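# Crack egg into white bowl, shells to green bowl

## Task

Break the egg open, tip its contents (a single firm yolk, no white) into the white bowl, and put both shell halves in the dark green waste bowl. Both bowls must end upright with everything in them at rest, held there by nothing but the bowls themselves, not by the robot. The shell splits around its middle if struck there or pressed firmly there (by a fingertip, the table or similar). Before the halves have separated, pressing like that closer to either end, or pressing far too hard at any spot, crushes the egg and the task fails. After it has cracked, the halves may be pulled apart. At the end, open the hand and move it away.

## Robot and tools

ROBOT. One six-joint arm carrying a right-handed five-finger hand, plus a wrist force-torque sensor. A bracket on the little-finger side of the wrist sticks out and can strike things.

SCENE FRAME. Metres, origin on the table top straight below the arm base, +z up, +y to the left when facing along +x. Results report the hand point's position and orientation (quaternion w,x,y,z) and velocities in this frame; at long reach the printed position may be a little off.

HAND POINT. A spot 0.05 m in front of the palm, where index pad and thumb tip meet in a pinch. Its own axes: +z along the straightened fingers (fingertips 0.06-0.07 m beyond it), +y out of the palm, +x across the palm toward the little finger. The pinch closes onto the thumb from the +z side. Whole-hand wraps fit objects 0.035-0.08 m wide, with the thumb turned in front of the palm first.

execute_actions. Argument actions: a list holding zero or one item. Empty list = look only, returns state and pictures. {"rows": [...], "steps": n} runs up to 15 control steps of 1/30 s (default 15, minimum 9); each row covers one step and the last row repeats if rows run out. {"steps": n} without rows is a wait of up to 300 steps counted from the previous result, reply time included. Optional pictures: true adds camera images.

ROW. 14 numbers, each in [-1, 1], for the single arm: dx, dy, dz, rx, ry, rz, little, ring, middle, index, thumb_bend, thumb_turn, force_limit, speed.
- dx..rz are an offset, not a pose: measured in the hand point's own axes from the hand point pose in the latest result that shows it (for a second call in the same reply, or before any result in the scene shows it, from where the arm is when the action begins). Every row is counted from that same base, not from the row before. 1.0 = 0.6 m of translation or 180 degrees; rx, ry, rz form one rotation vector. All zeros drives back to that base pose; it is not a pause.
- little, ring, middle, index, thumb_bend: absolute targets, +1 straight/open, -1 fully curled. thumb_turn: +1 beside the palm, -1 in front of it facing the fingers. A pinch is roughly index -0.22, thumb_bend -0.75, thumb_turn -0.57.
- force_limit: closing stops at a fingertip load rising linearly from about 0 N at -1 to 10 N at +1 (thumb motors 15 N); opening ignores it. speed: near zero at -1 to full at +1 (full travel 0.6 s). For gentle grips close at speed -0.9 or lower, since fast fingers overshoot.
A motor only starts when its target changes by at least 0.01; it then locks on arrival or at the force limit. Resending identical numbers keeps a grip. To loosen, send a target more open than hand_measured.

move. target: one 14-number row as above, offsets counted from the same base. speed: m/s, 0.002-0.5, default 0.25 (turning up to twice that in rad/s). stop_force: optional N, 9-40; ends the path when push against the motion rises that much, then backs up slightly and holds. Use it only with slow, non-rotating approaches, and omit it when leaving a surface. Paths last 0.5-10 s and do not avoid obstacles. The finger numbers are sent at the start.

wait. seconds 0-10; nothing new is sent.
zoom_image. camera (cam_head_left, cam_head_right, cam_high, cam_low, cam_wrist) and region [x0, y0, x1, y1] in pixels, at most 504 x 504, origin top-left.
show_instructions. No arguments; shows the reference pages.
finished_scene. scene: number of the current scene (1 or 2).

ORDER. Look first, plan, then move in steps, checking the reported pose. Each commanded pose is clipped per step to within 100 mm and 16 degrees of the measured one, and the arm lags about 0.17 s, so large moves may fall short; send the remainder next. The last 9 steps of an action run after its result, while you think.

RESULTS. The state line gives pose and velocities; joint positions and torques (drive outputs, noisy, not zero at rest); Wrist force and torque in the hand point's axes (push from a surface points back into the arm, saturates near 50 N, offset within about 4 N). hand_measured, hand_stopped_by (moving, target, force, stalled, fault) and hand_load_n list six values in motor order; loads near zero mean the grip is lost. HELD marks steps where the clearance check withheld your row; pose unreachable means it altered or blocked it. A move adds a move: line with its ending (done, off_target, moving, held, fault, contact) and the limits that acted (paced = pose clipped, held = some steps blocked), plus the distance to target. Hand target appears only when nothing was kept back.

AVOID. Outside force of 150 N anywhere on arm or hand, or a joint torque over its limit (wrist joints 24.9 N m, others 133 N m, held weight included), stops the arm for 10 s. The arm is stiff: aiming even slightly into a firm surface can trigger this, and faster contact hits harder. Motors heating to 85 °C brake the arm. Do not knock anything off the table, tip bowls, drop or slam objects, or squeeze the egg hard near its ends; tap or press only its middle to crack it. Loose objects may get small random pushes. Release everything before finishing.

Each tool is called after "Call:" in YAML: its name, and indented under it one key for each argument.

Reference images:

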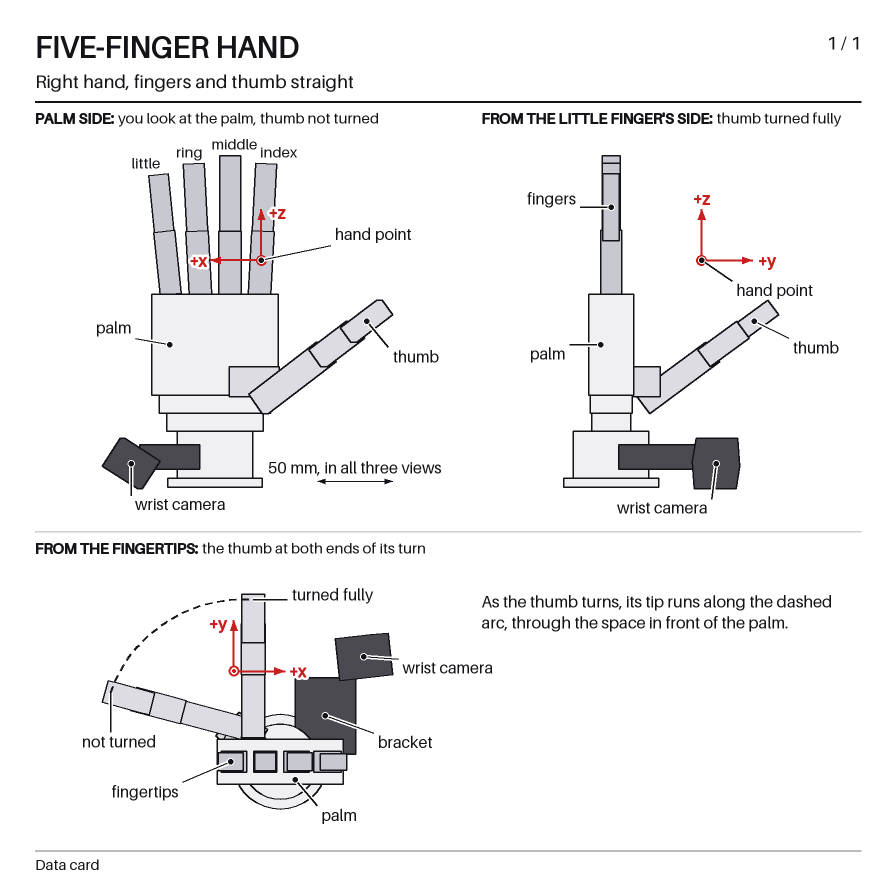

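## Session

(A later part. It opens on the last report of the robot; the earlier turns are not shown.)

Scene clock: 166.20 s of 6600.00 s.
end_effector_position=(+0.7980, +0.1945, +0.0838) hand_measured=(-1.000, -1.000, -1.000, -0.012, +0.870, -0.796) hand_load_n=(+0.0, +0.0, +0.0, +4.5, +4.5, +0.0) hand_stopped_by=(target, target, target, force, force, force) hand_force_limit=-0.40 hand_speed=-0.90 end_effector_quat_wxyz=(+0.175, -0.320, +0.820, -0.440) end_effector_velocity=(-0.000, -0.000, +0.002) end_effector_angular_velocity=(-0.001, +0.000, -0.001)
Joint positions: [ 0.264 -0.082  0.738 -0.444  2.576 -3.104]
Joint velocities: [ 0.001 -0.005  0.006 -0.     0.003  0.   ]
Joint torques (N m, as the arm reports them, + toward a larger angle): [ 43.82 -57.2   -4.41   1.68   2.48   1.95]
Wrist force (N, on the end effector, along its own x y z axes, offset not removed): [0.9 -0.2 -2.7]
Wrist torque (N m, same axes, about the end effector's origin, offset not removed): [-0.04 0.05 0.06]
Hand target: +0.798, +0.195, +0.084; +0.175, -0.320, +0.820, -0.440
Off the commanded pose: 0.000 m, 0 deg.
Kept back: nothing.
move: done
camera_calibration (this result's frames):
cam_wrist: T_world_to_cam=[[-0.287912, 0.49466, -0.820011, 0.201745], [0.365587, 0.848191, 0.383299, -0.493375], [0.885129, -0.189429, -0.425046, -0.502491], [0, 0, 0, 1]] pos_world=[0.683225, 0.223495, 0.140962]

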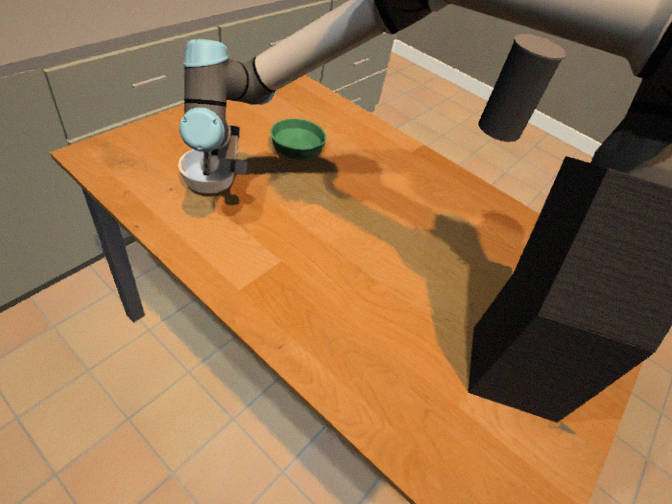

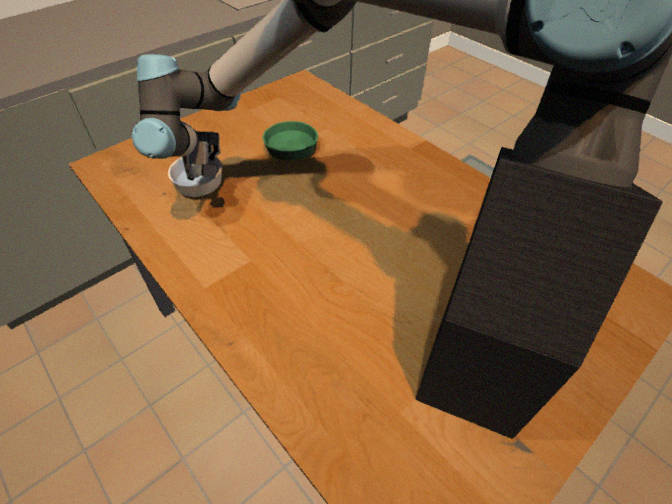

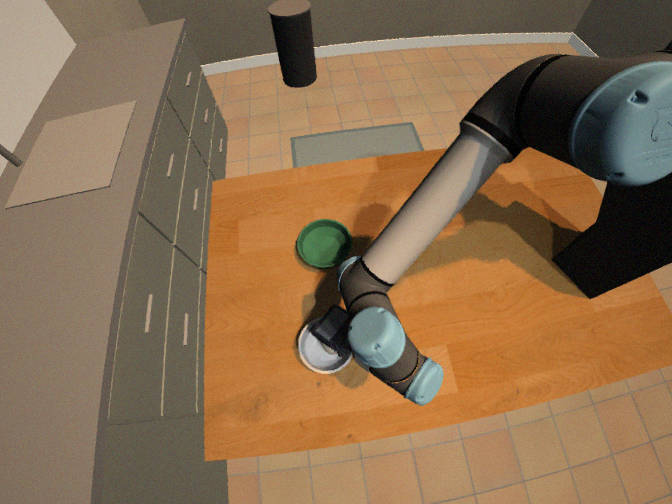

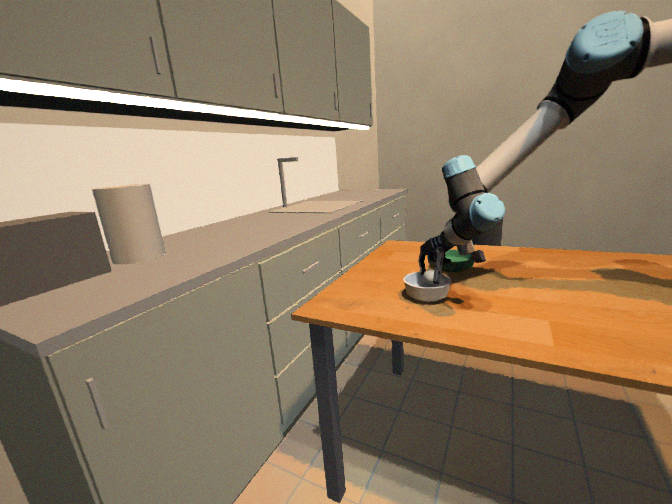

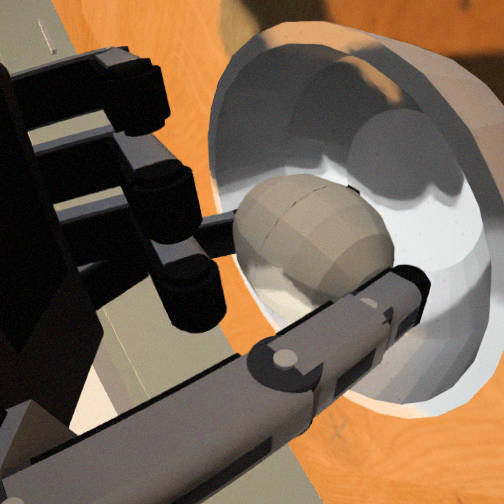

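Call:
move:
  target: [0.03,-0.03,-0.02,0,0,0,-1,-1,-1,-0.2,0.8,-0.8,-0.4,-0.9]
  speed: 0.08

Call:
move:
  target: [0.3,0.055,-0.083,0,0,0,-1,-1,-1,-0.2,0.8,-0.8,-0.4,-0.9]
  speed: 0.15

Call:
move:
  target: [0,0.095,0.063,0,0,0,-1,-1,-1,-0.2,0.8,-0.8,-0.4,-0.9]
  speed: 0.06

Call:
move:
  target: [-0.05,0.0083,0.0055,0,0,0,-1,-1,-1,-0.2,0.8,-0.8,-0.4,-0.9]
  speed: 0.015

Scene clock: 167.57 s of 6600.00 s.
end_effector_position=(+0.7848, +0.1825, +0.1052) hand_measured=(-1.000, -1.000, -1.000, -0.012, +0.870, -0.796) hand_load_n=(+0.0, +0.0, +0.0, +4.5, +4.5, +0.0) hand_stopped_by=(target, target, target, force, force, force) hand_force_limit=-0.40 hand_speed=-0.90 end_effector_quat_wxyz=(+0.175, -0.321, +0.820, -0.440) end_effector_velocity=(-0.002, -0.001, +0.002) end_effector_angular_velocity=(-0.000, -0.000, +0.003)
Joint positions: [ 0.264 -0.17   0.879 -0.496  2.577 -3.103]
Joint velocities: [ 0.    -0.009  0.016 -0.008 -0.002 -0.002]
Joint torques (N m, as the arm reports them, + toward a larger angle): [ 25.85 -58.79  -3.81  -0.83  -2.09  -1.48]
Wrist force (N, on the end effector, along its own x y z axes, offset not removed): [5.3 -2.6 -0.9]
Wrist torque (N m, same axes, about the end effector's origin, offset not removed): [-0.46 -0.79 0.28]
Hand target: +0.785, +0.182, +0.105; +0.175, -0.320, +0.820, -0.440
Off the commanded pose: 0.000 m, 0 deg.
Kept back: nothing.
move: done
camera_calibration (this result's frames):
cam_wrist: T_world_to_cam=[[-0.287999, 0.494749, -0.819927, 0.221504], [0.365642, 0.848146, 0.383345, -0.48662], [0.885078, -0.189397, -0.425166, -0.484005], [0, 0, 0, 1]] pos_world=[0.670103, 0.211467, 0.162378]

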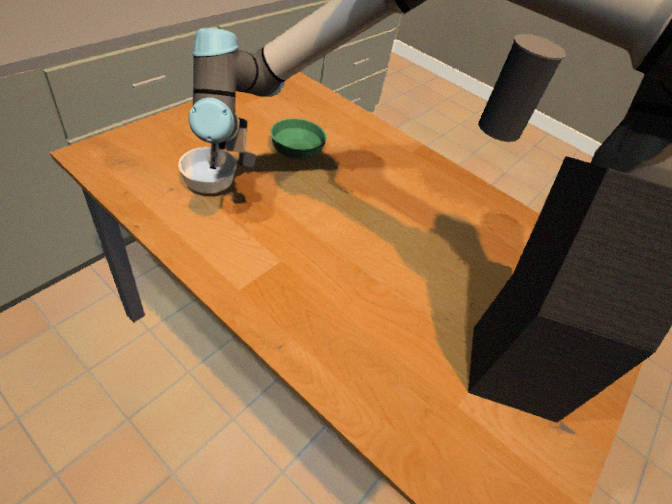

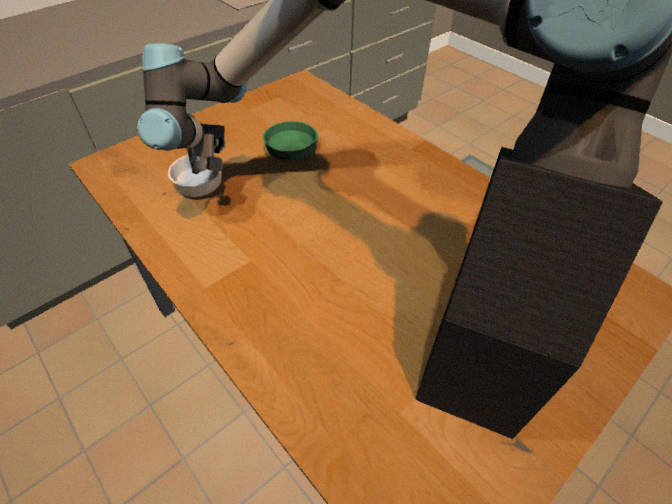

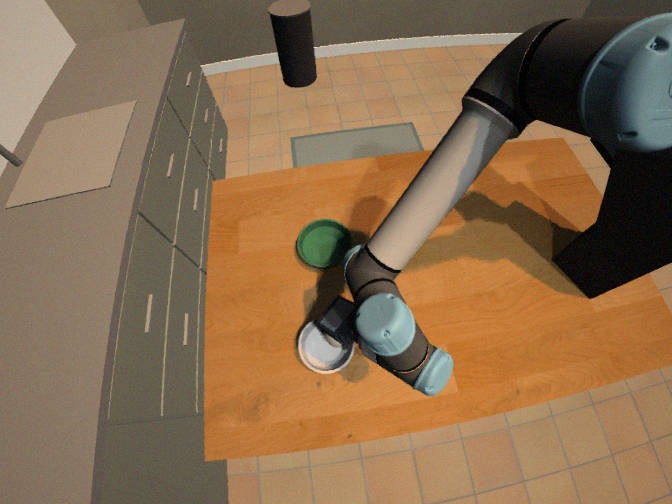

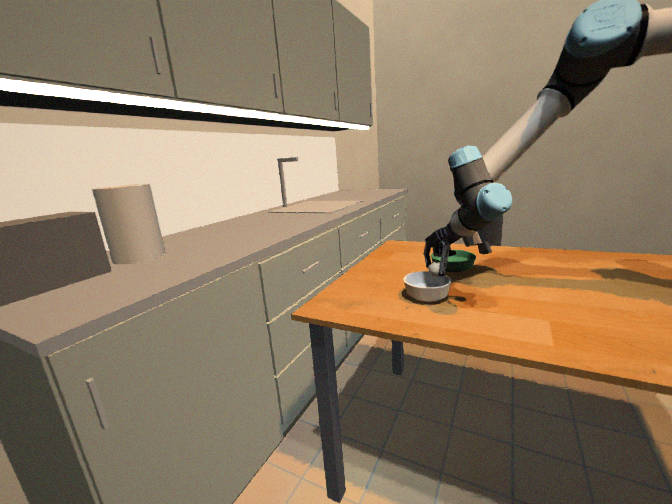

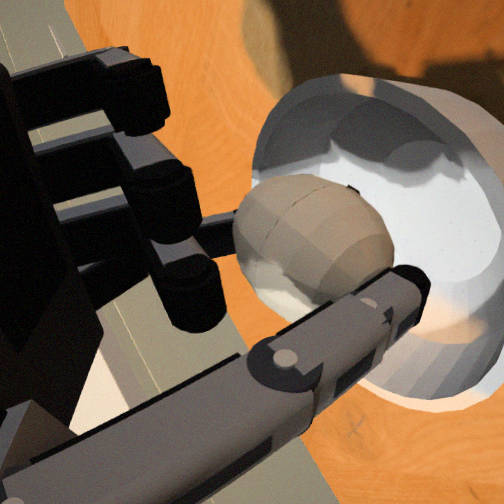

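Scene clock: 169.37 s of 6600.00 s.
end_effector_position=(+0.6126, +0.1038, +0.1044) hand_measured=(-1.000, -1.000, -1.000, -0.012, +0.870, -0.796) hand_load_n=(+0.0, +0.0, +0.0, +4.5, +4.5, +0.0) hand_stopped_by=(target, target, target, force, force, force) hand_force_limit=-0.40 hand_speed=-0.90 end_effector_quat_wxyz=(+0.175, -0.321, +0.820, -0.440) end_effector_velocity=(-0.002, -0.002, +0.000) end_effector_angular_velocity=(-0.002, -0.003, -0.001)
Joint positions: [ 0.159 -0.446  1.658 -1.028  2.474 -3.139]
Joint velocities: [-0.002 -0.003  0.011 -0.014 -0.002 -0.003]
Joint torques (N m, as the arm reports them, + toward a larger angle): [  9.41 -50.35   4.36  -1.11  -2.26  -1.49]
Wrist force (N, on the end effector, along its own x y z axes, offset not removed): [-1.2 3.9 1.9]
Wrist torque (N m, same axes, about the end effector's origin, offset not removed): [0.43 0.17 -0.13]
Hand target: +0.612, +0.104, +0.104; +0.175, -0.321, +0.820, -0.440
Off the commanded pose: 0.001 m, 0 deg.
Kept back: nothing.
move: done
camera_calibration (this result's frames):
cam_wrist: T_world_to_cam=[[-0.28816, 0.494834, -0.819819, 0.210317], [0.365878, 0.848072, 0.383284, -0.356748], [0.884928, -0.189507, -0.425429, -0.346702], [0, 0, 0, 1]] pos_world=[0.497937, 0.132774, 0.161661]

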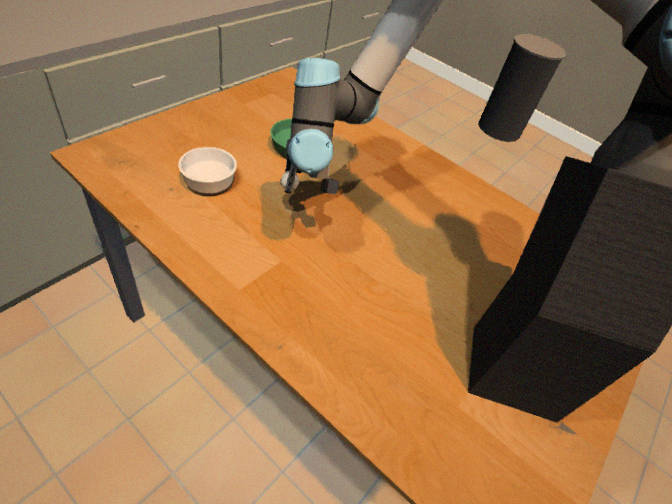

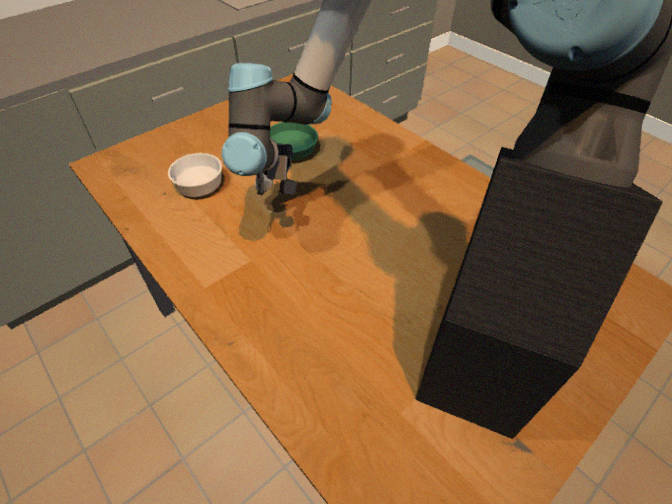

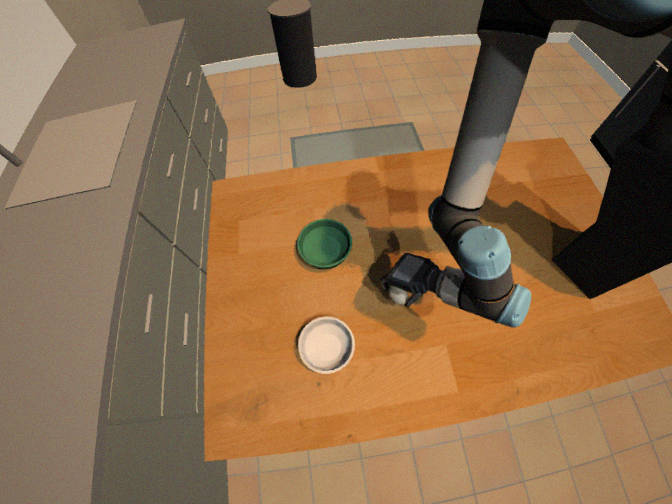

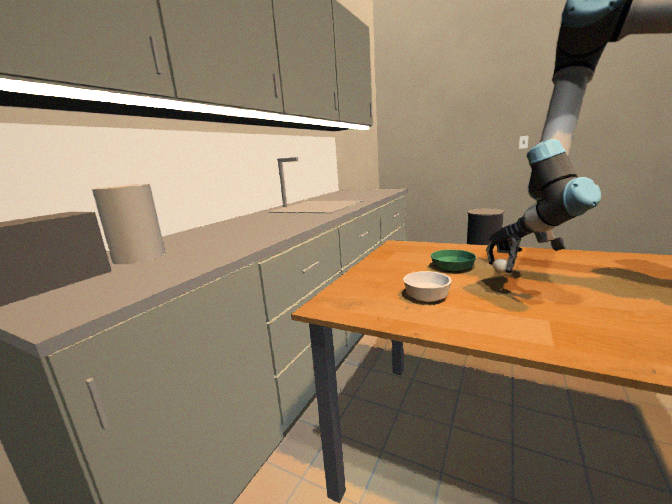

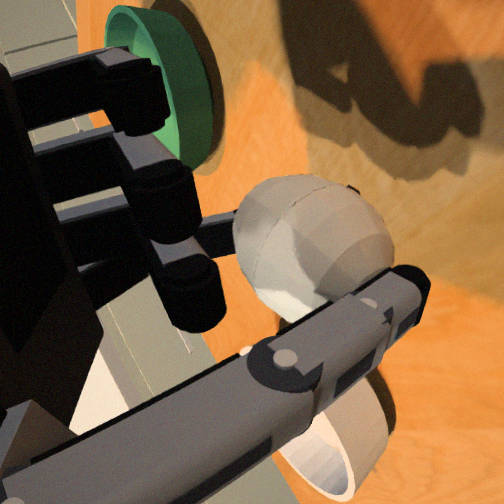

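Scene clock: 170.93 s of 6600.00 s.
end_effector_position=(+0.6128, +0.1040, +0.0363) hand_measured=(-1.000, -1.000, -1.000, -0.012, +0.870, -0.796) hand_load_n=(+0.0, +0.0, +0.0, +4.5, +4.5, +0.0) hand_stopped_by=(target, target, target, force, force, force) hand_force_limit=-0.40 hand_speed=-0.90 end_effector_quat_wxyz=(+0.175, -0.321, +0.820, -0.440) end_effector_velocity=(+0.000, -0.000, -0.002) end_effector_angular_velocity=(-0.000, +0.001, -0.001)
Joint positions: [ 0.101 -0.309  1.567 -1.086  2.417 -3.155]
Joint velocities: [-0.002  0.004 -0.004 -0.    -0.    -0.   ]
Joint torques (N m, as the arm reports them, + toward a larger angle): [ 10.82 -35.13  -5.04  -0.92  -2.28  -1.23]
Wrist force (N, on the end effector, along its own x y z axes, offset not removed): [0.5 -0.2 -4.6]
Wrist torque (N m, same axes, about the end effector's origin, offset not removed): [0.19 -0.09 0.08]
Hand target: +0.613, +0.104, +0.036; +0.175, -0.321, +0.820, -0.440
Off the commanded pose: 0.000 m, 0 deg.
Kept back: nothing.
move: done
camera_calibration (this result's frames):
cam_wrist: T_world_to_cam=[[-0.288176, 0.494801, -0.819834, 0.154407], [0.365869, 0.848091, 0.38325, -0.330838], [0.884926, -0.189508, -0.425431, -0.375818], [0, 0, 0, 1]] pos_world=[0.498111, 0.13296, 0.0934968]

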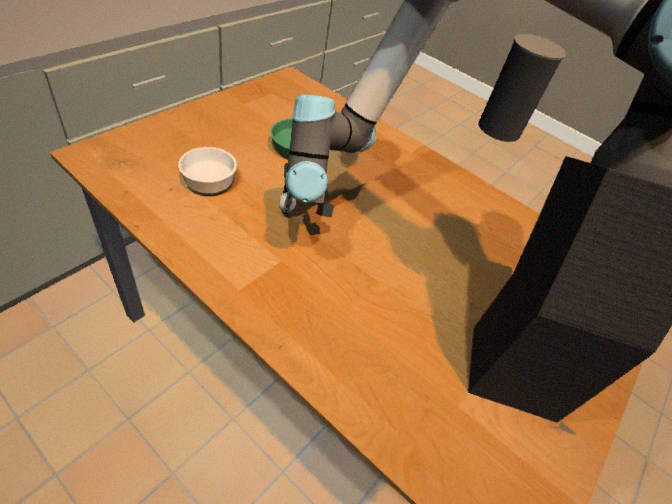

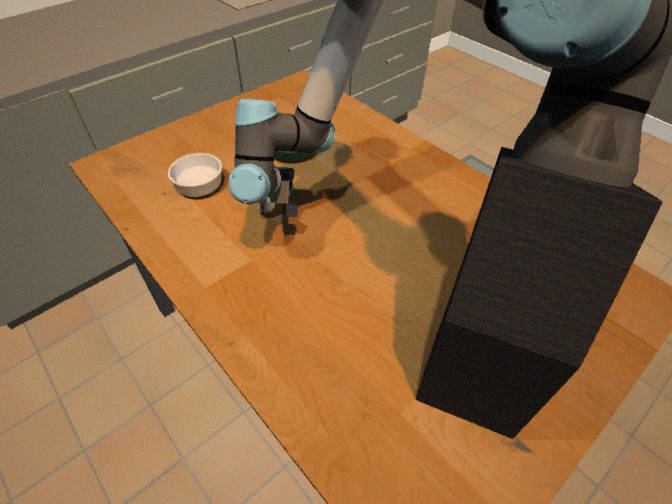

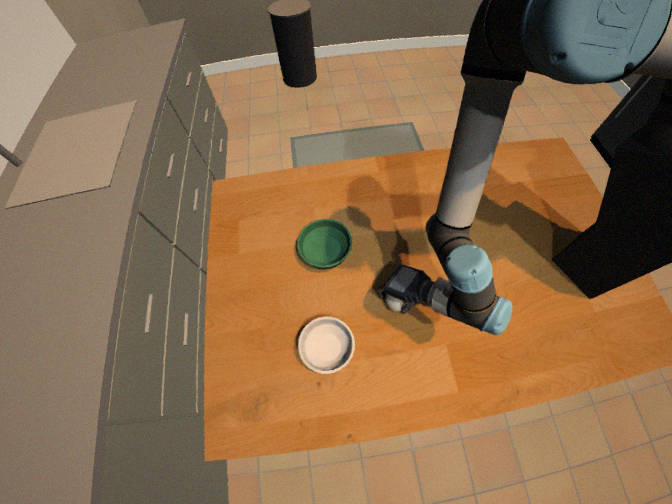

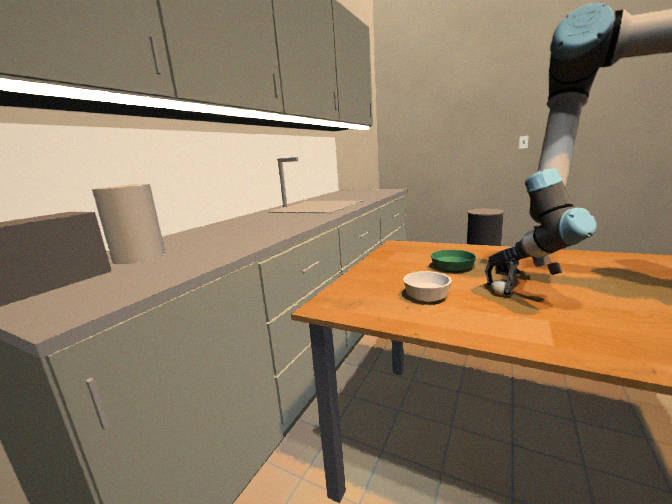

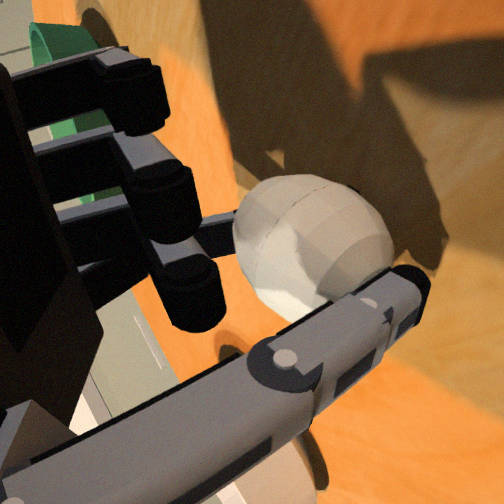

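Scene clock: 173.23 s of 6600.00 s.
end_effector_position=(+0.6346, +0.1243, +0.0305) hand_measured=(-1.000, -1.000, -1.000, -0.012, +0.870, -0.796) hand_load_n=(+0.0, +0.0, +0.0, +3.0, +3.0, +0.0) hand_stopped_by=(target, target, target, force, force, force) hand_force_limit=-0.40 hand_speed=-0.90 end_effector_quat_wxyz=(+0.175, -0.321, +0.820, -0.440) end_effector_velocity=(+0.002, +0.001, -0.000) end_effector_angular_velocity=(+0.000, -0.001, +0.000)
Joint positions: [ 0.134 -0.266  1.461 -1.017  2.449 -3.146]
Joint velocities: [ 0.002  0.003 -0.008  0.005  0.002  0.001]
Joint torques (N m, as the arm reports them, + toward a larger angle): [ 37.62 -36.57  -7.45   1.65   2.25   1.93]
Wrist force (N, on the end effector, along its own x y z axes, offset not removed): [-2.3 4.7 -0.4]
Wrist torque (N m, same axes, about the end effector's origin, offset not removed): [0.65 0.35 0.13]
Hand target: +0.635, +0.124, +0.030; +0.175, -0.321, +0.820, -0.440
Off the commanded pose: 0.000 m, 0 deg.
Kept back: nothing.
move: done
camera_calibration (this result's frames):
cam_wrist: T_world_to_cam=[[-0.288187, 0.494801, -0.819829, 0.145896], [0.365838, 0.848099, 0.383263, -0.35376], [0.884935, -0.189473, -0.425429, -0.393727], [0, 0, 0, 1]] pos_world=[0.519887, 0.153233, 0.0876897]

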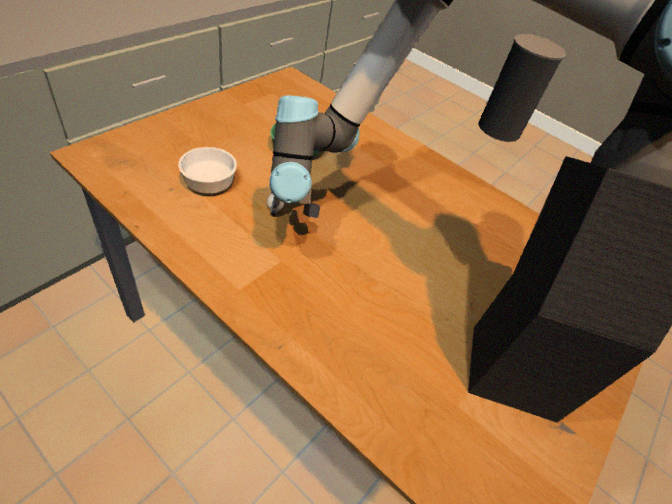

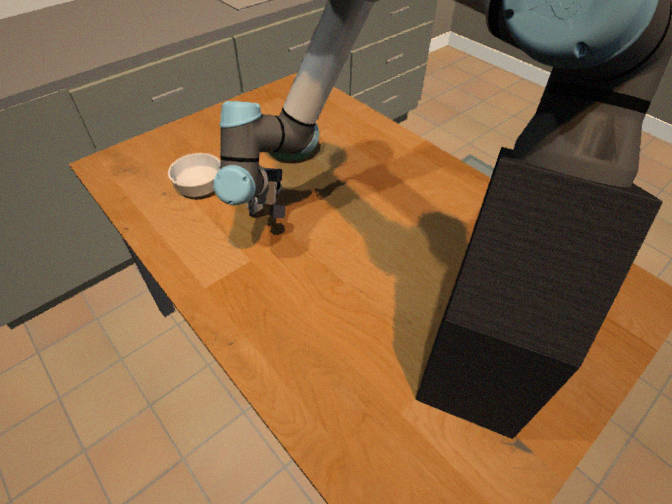

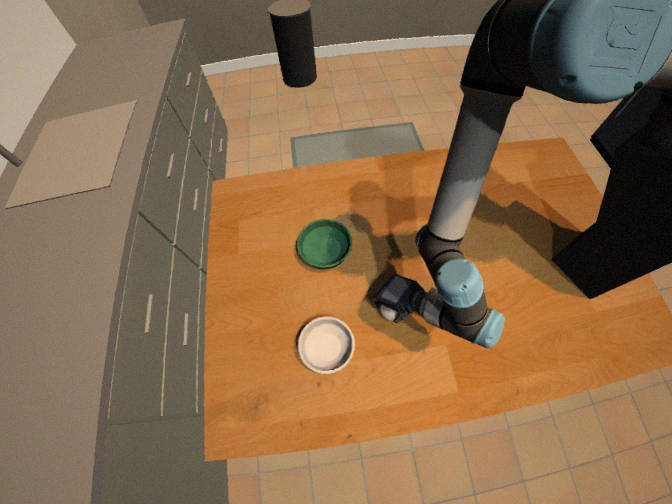

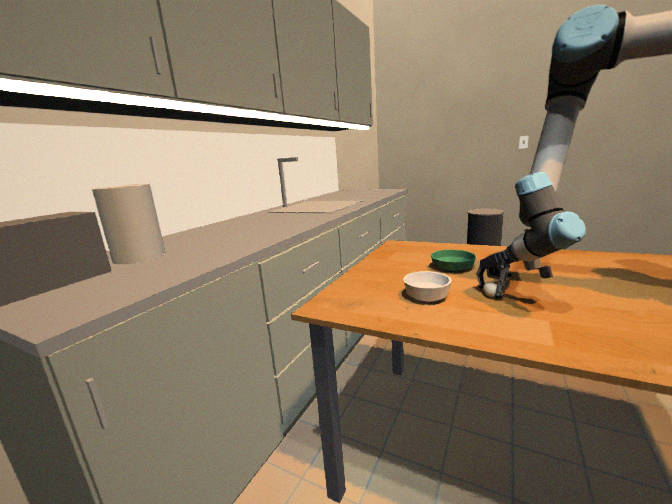

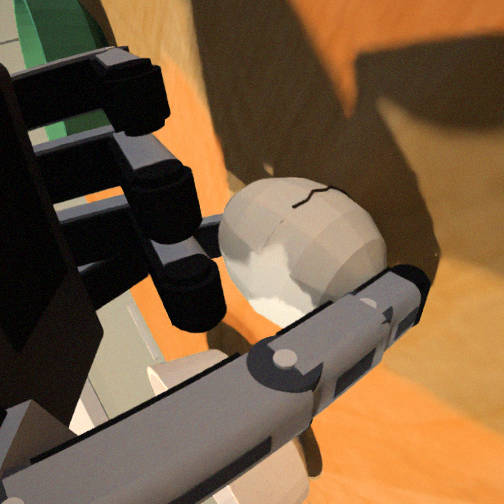

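It rolls.

Call:
move:
  target: [-0.07,0.005,0.0033,0,0,0,-1,-1,-1,-0.2,0.8,-0.8,-0.4,-0.9]
  speed: 0.015

Scene clock: 176.53 s of 6600.00 s.
end_effector_position=(+0.6652, +0.1527, +0.0271) hand_measured=(-1.000, -1.000, -1.000, -0.014, +0.868, -0.796) hand_load_n=(+0.0, +0.0, +0.0, +0.0, +0.0, +0.0) hand_stopped_by=(target, target, target, force, force, force) hand_force_limit=-0.40 hand_speed=-0.90 end_effector_quat_wxyz=(+0.175, -0.321, +0.820, -0.440) end_effector_velocity=(+0.002, +0.001, -0.000) end_effector_angular_velocity=(-0.000, -0.001, -0.001)
Joint positions: [ 0.178 -0.207  1.307 -0.913  2.492 -3.133]
Joint velocities: [ 0.002  0.004 -0.01   0.005  0.003  0.001]
Joint torques (N m, as the arm reports them, + toward a larger angle): [ 38.13 -35.89  -8.     1.75   2.1    1.64]
Wrist force (N, on the end effector, along its own x y z axes, offset not removed): [2.4 1.0 -3.1]
Wrist torque (N m, same axes, about the end effector's origin, offset not removed): [0.48 -0.20 0.25]
Hand target: +0.665, +0.153, +0.027; +0.175, -0.321, +0.820, -0.440
Off the commanded pose: 0.000 m, 0 deg.
Kept back: nothing.
move: done
camera_calibration (this result's frames):
cam_wrist: T_world_to_cam=[[-0.288153, 0.49481, -0.819836, 0.137823], [0.365801, 0.848099, 0.383298, -0.387735], [0.884962, -0.189448, -0.425385, -0.416854], [0, 0, 0, 1]] pos_world=[0.550448, 0.181669, 0.0842873]

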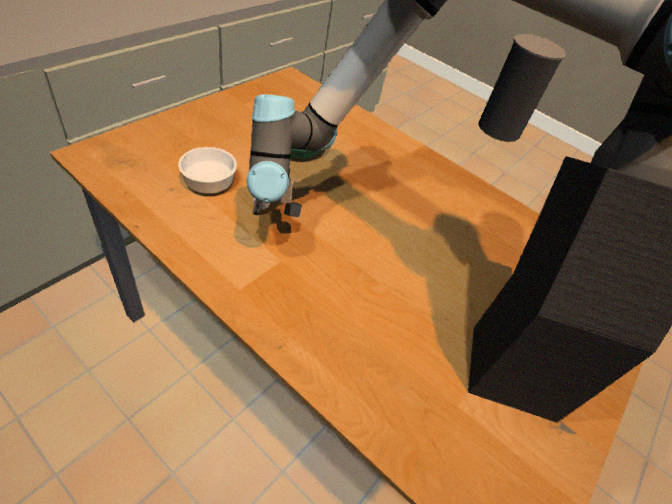

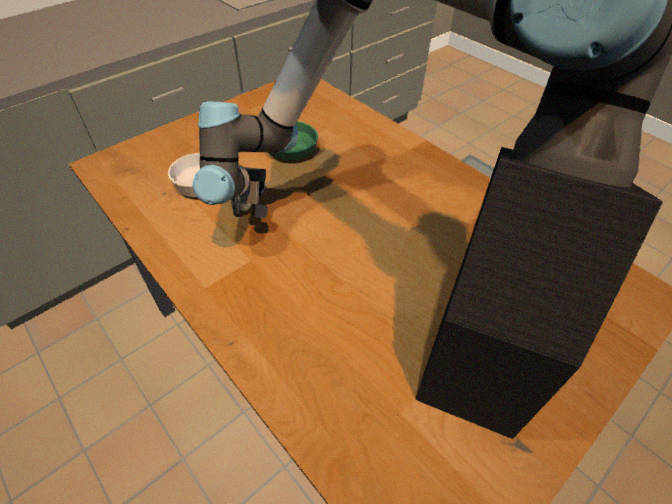

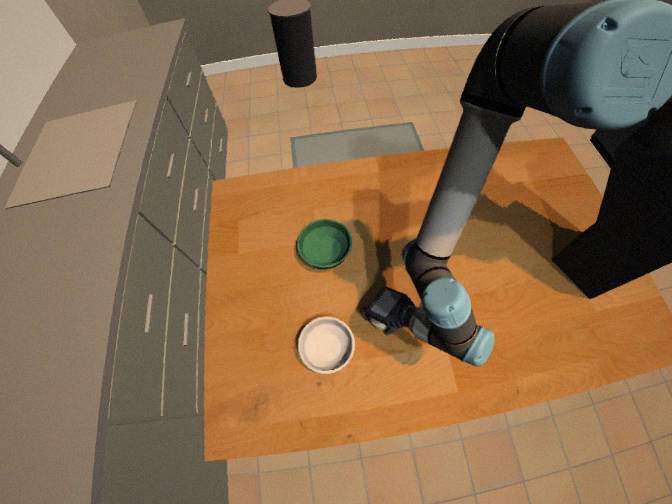

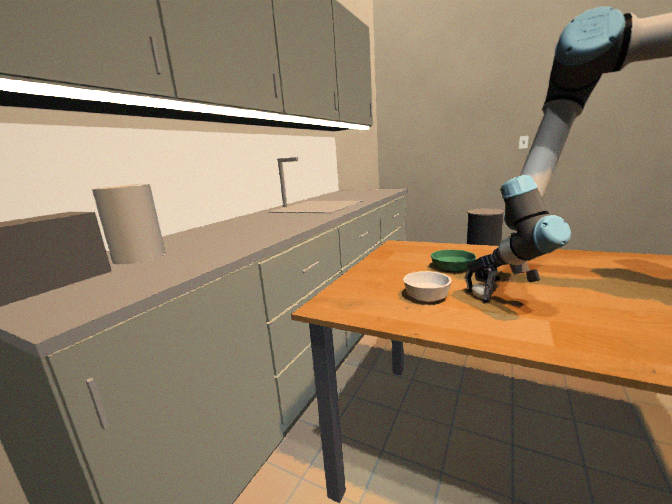

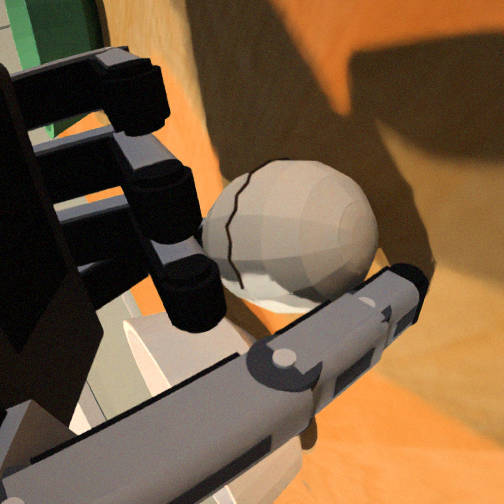

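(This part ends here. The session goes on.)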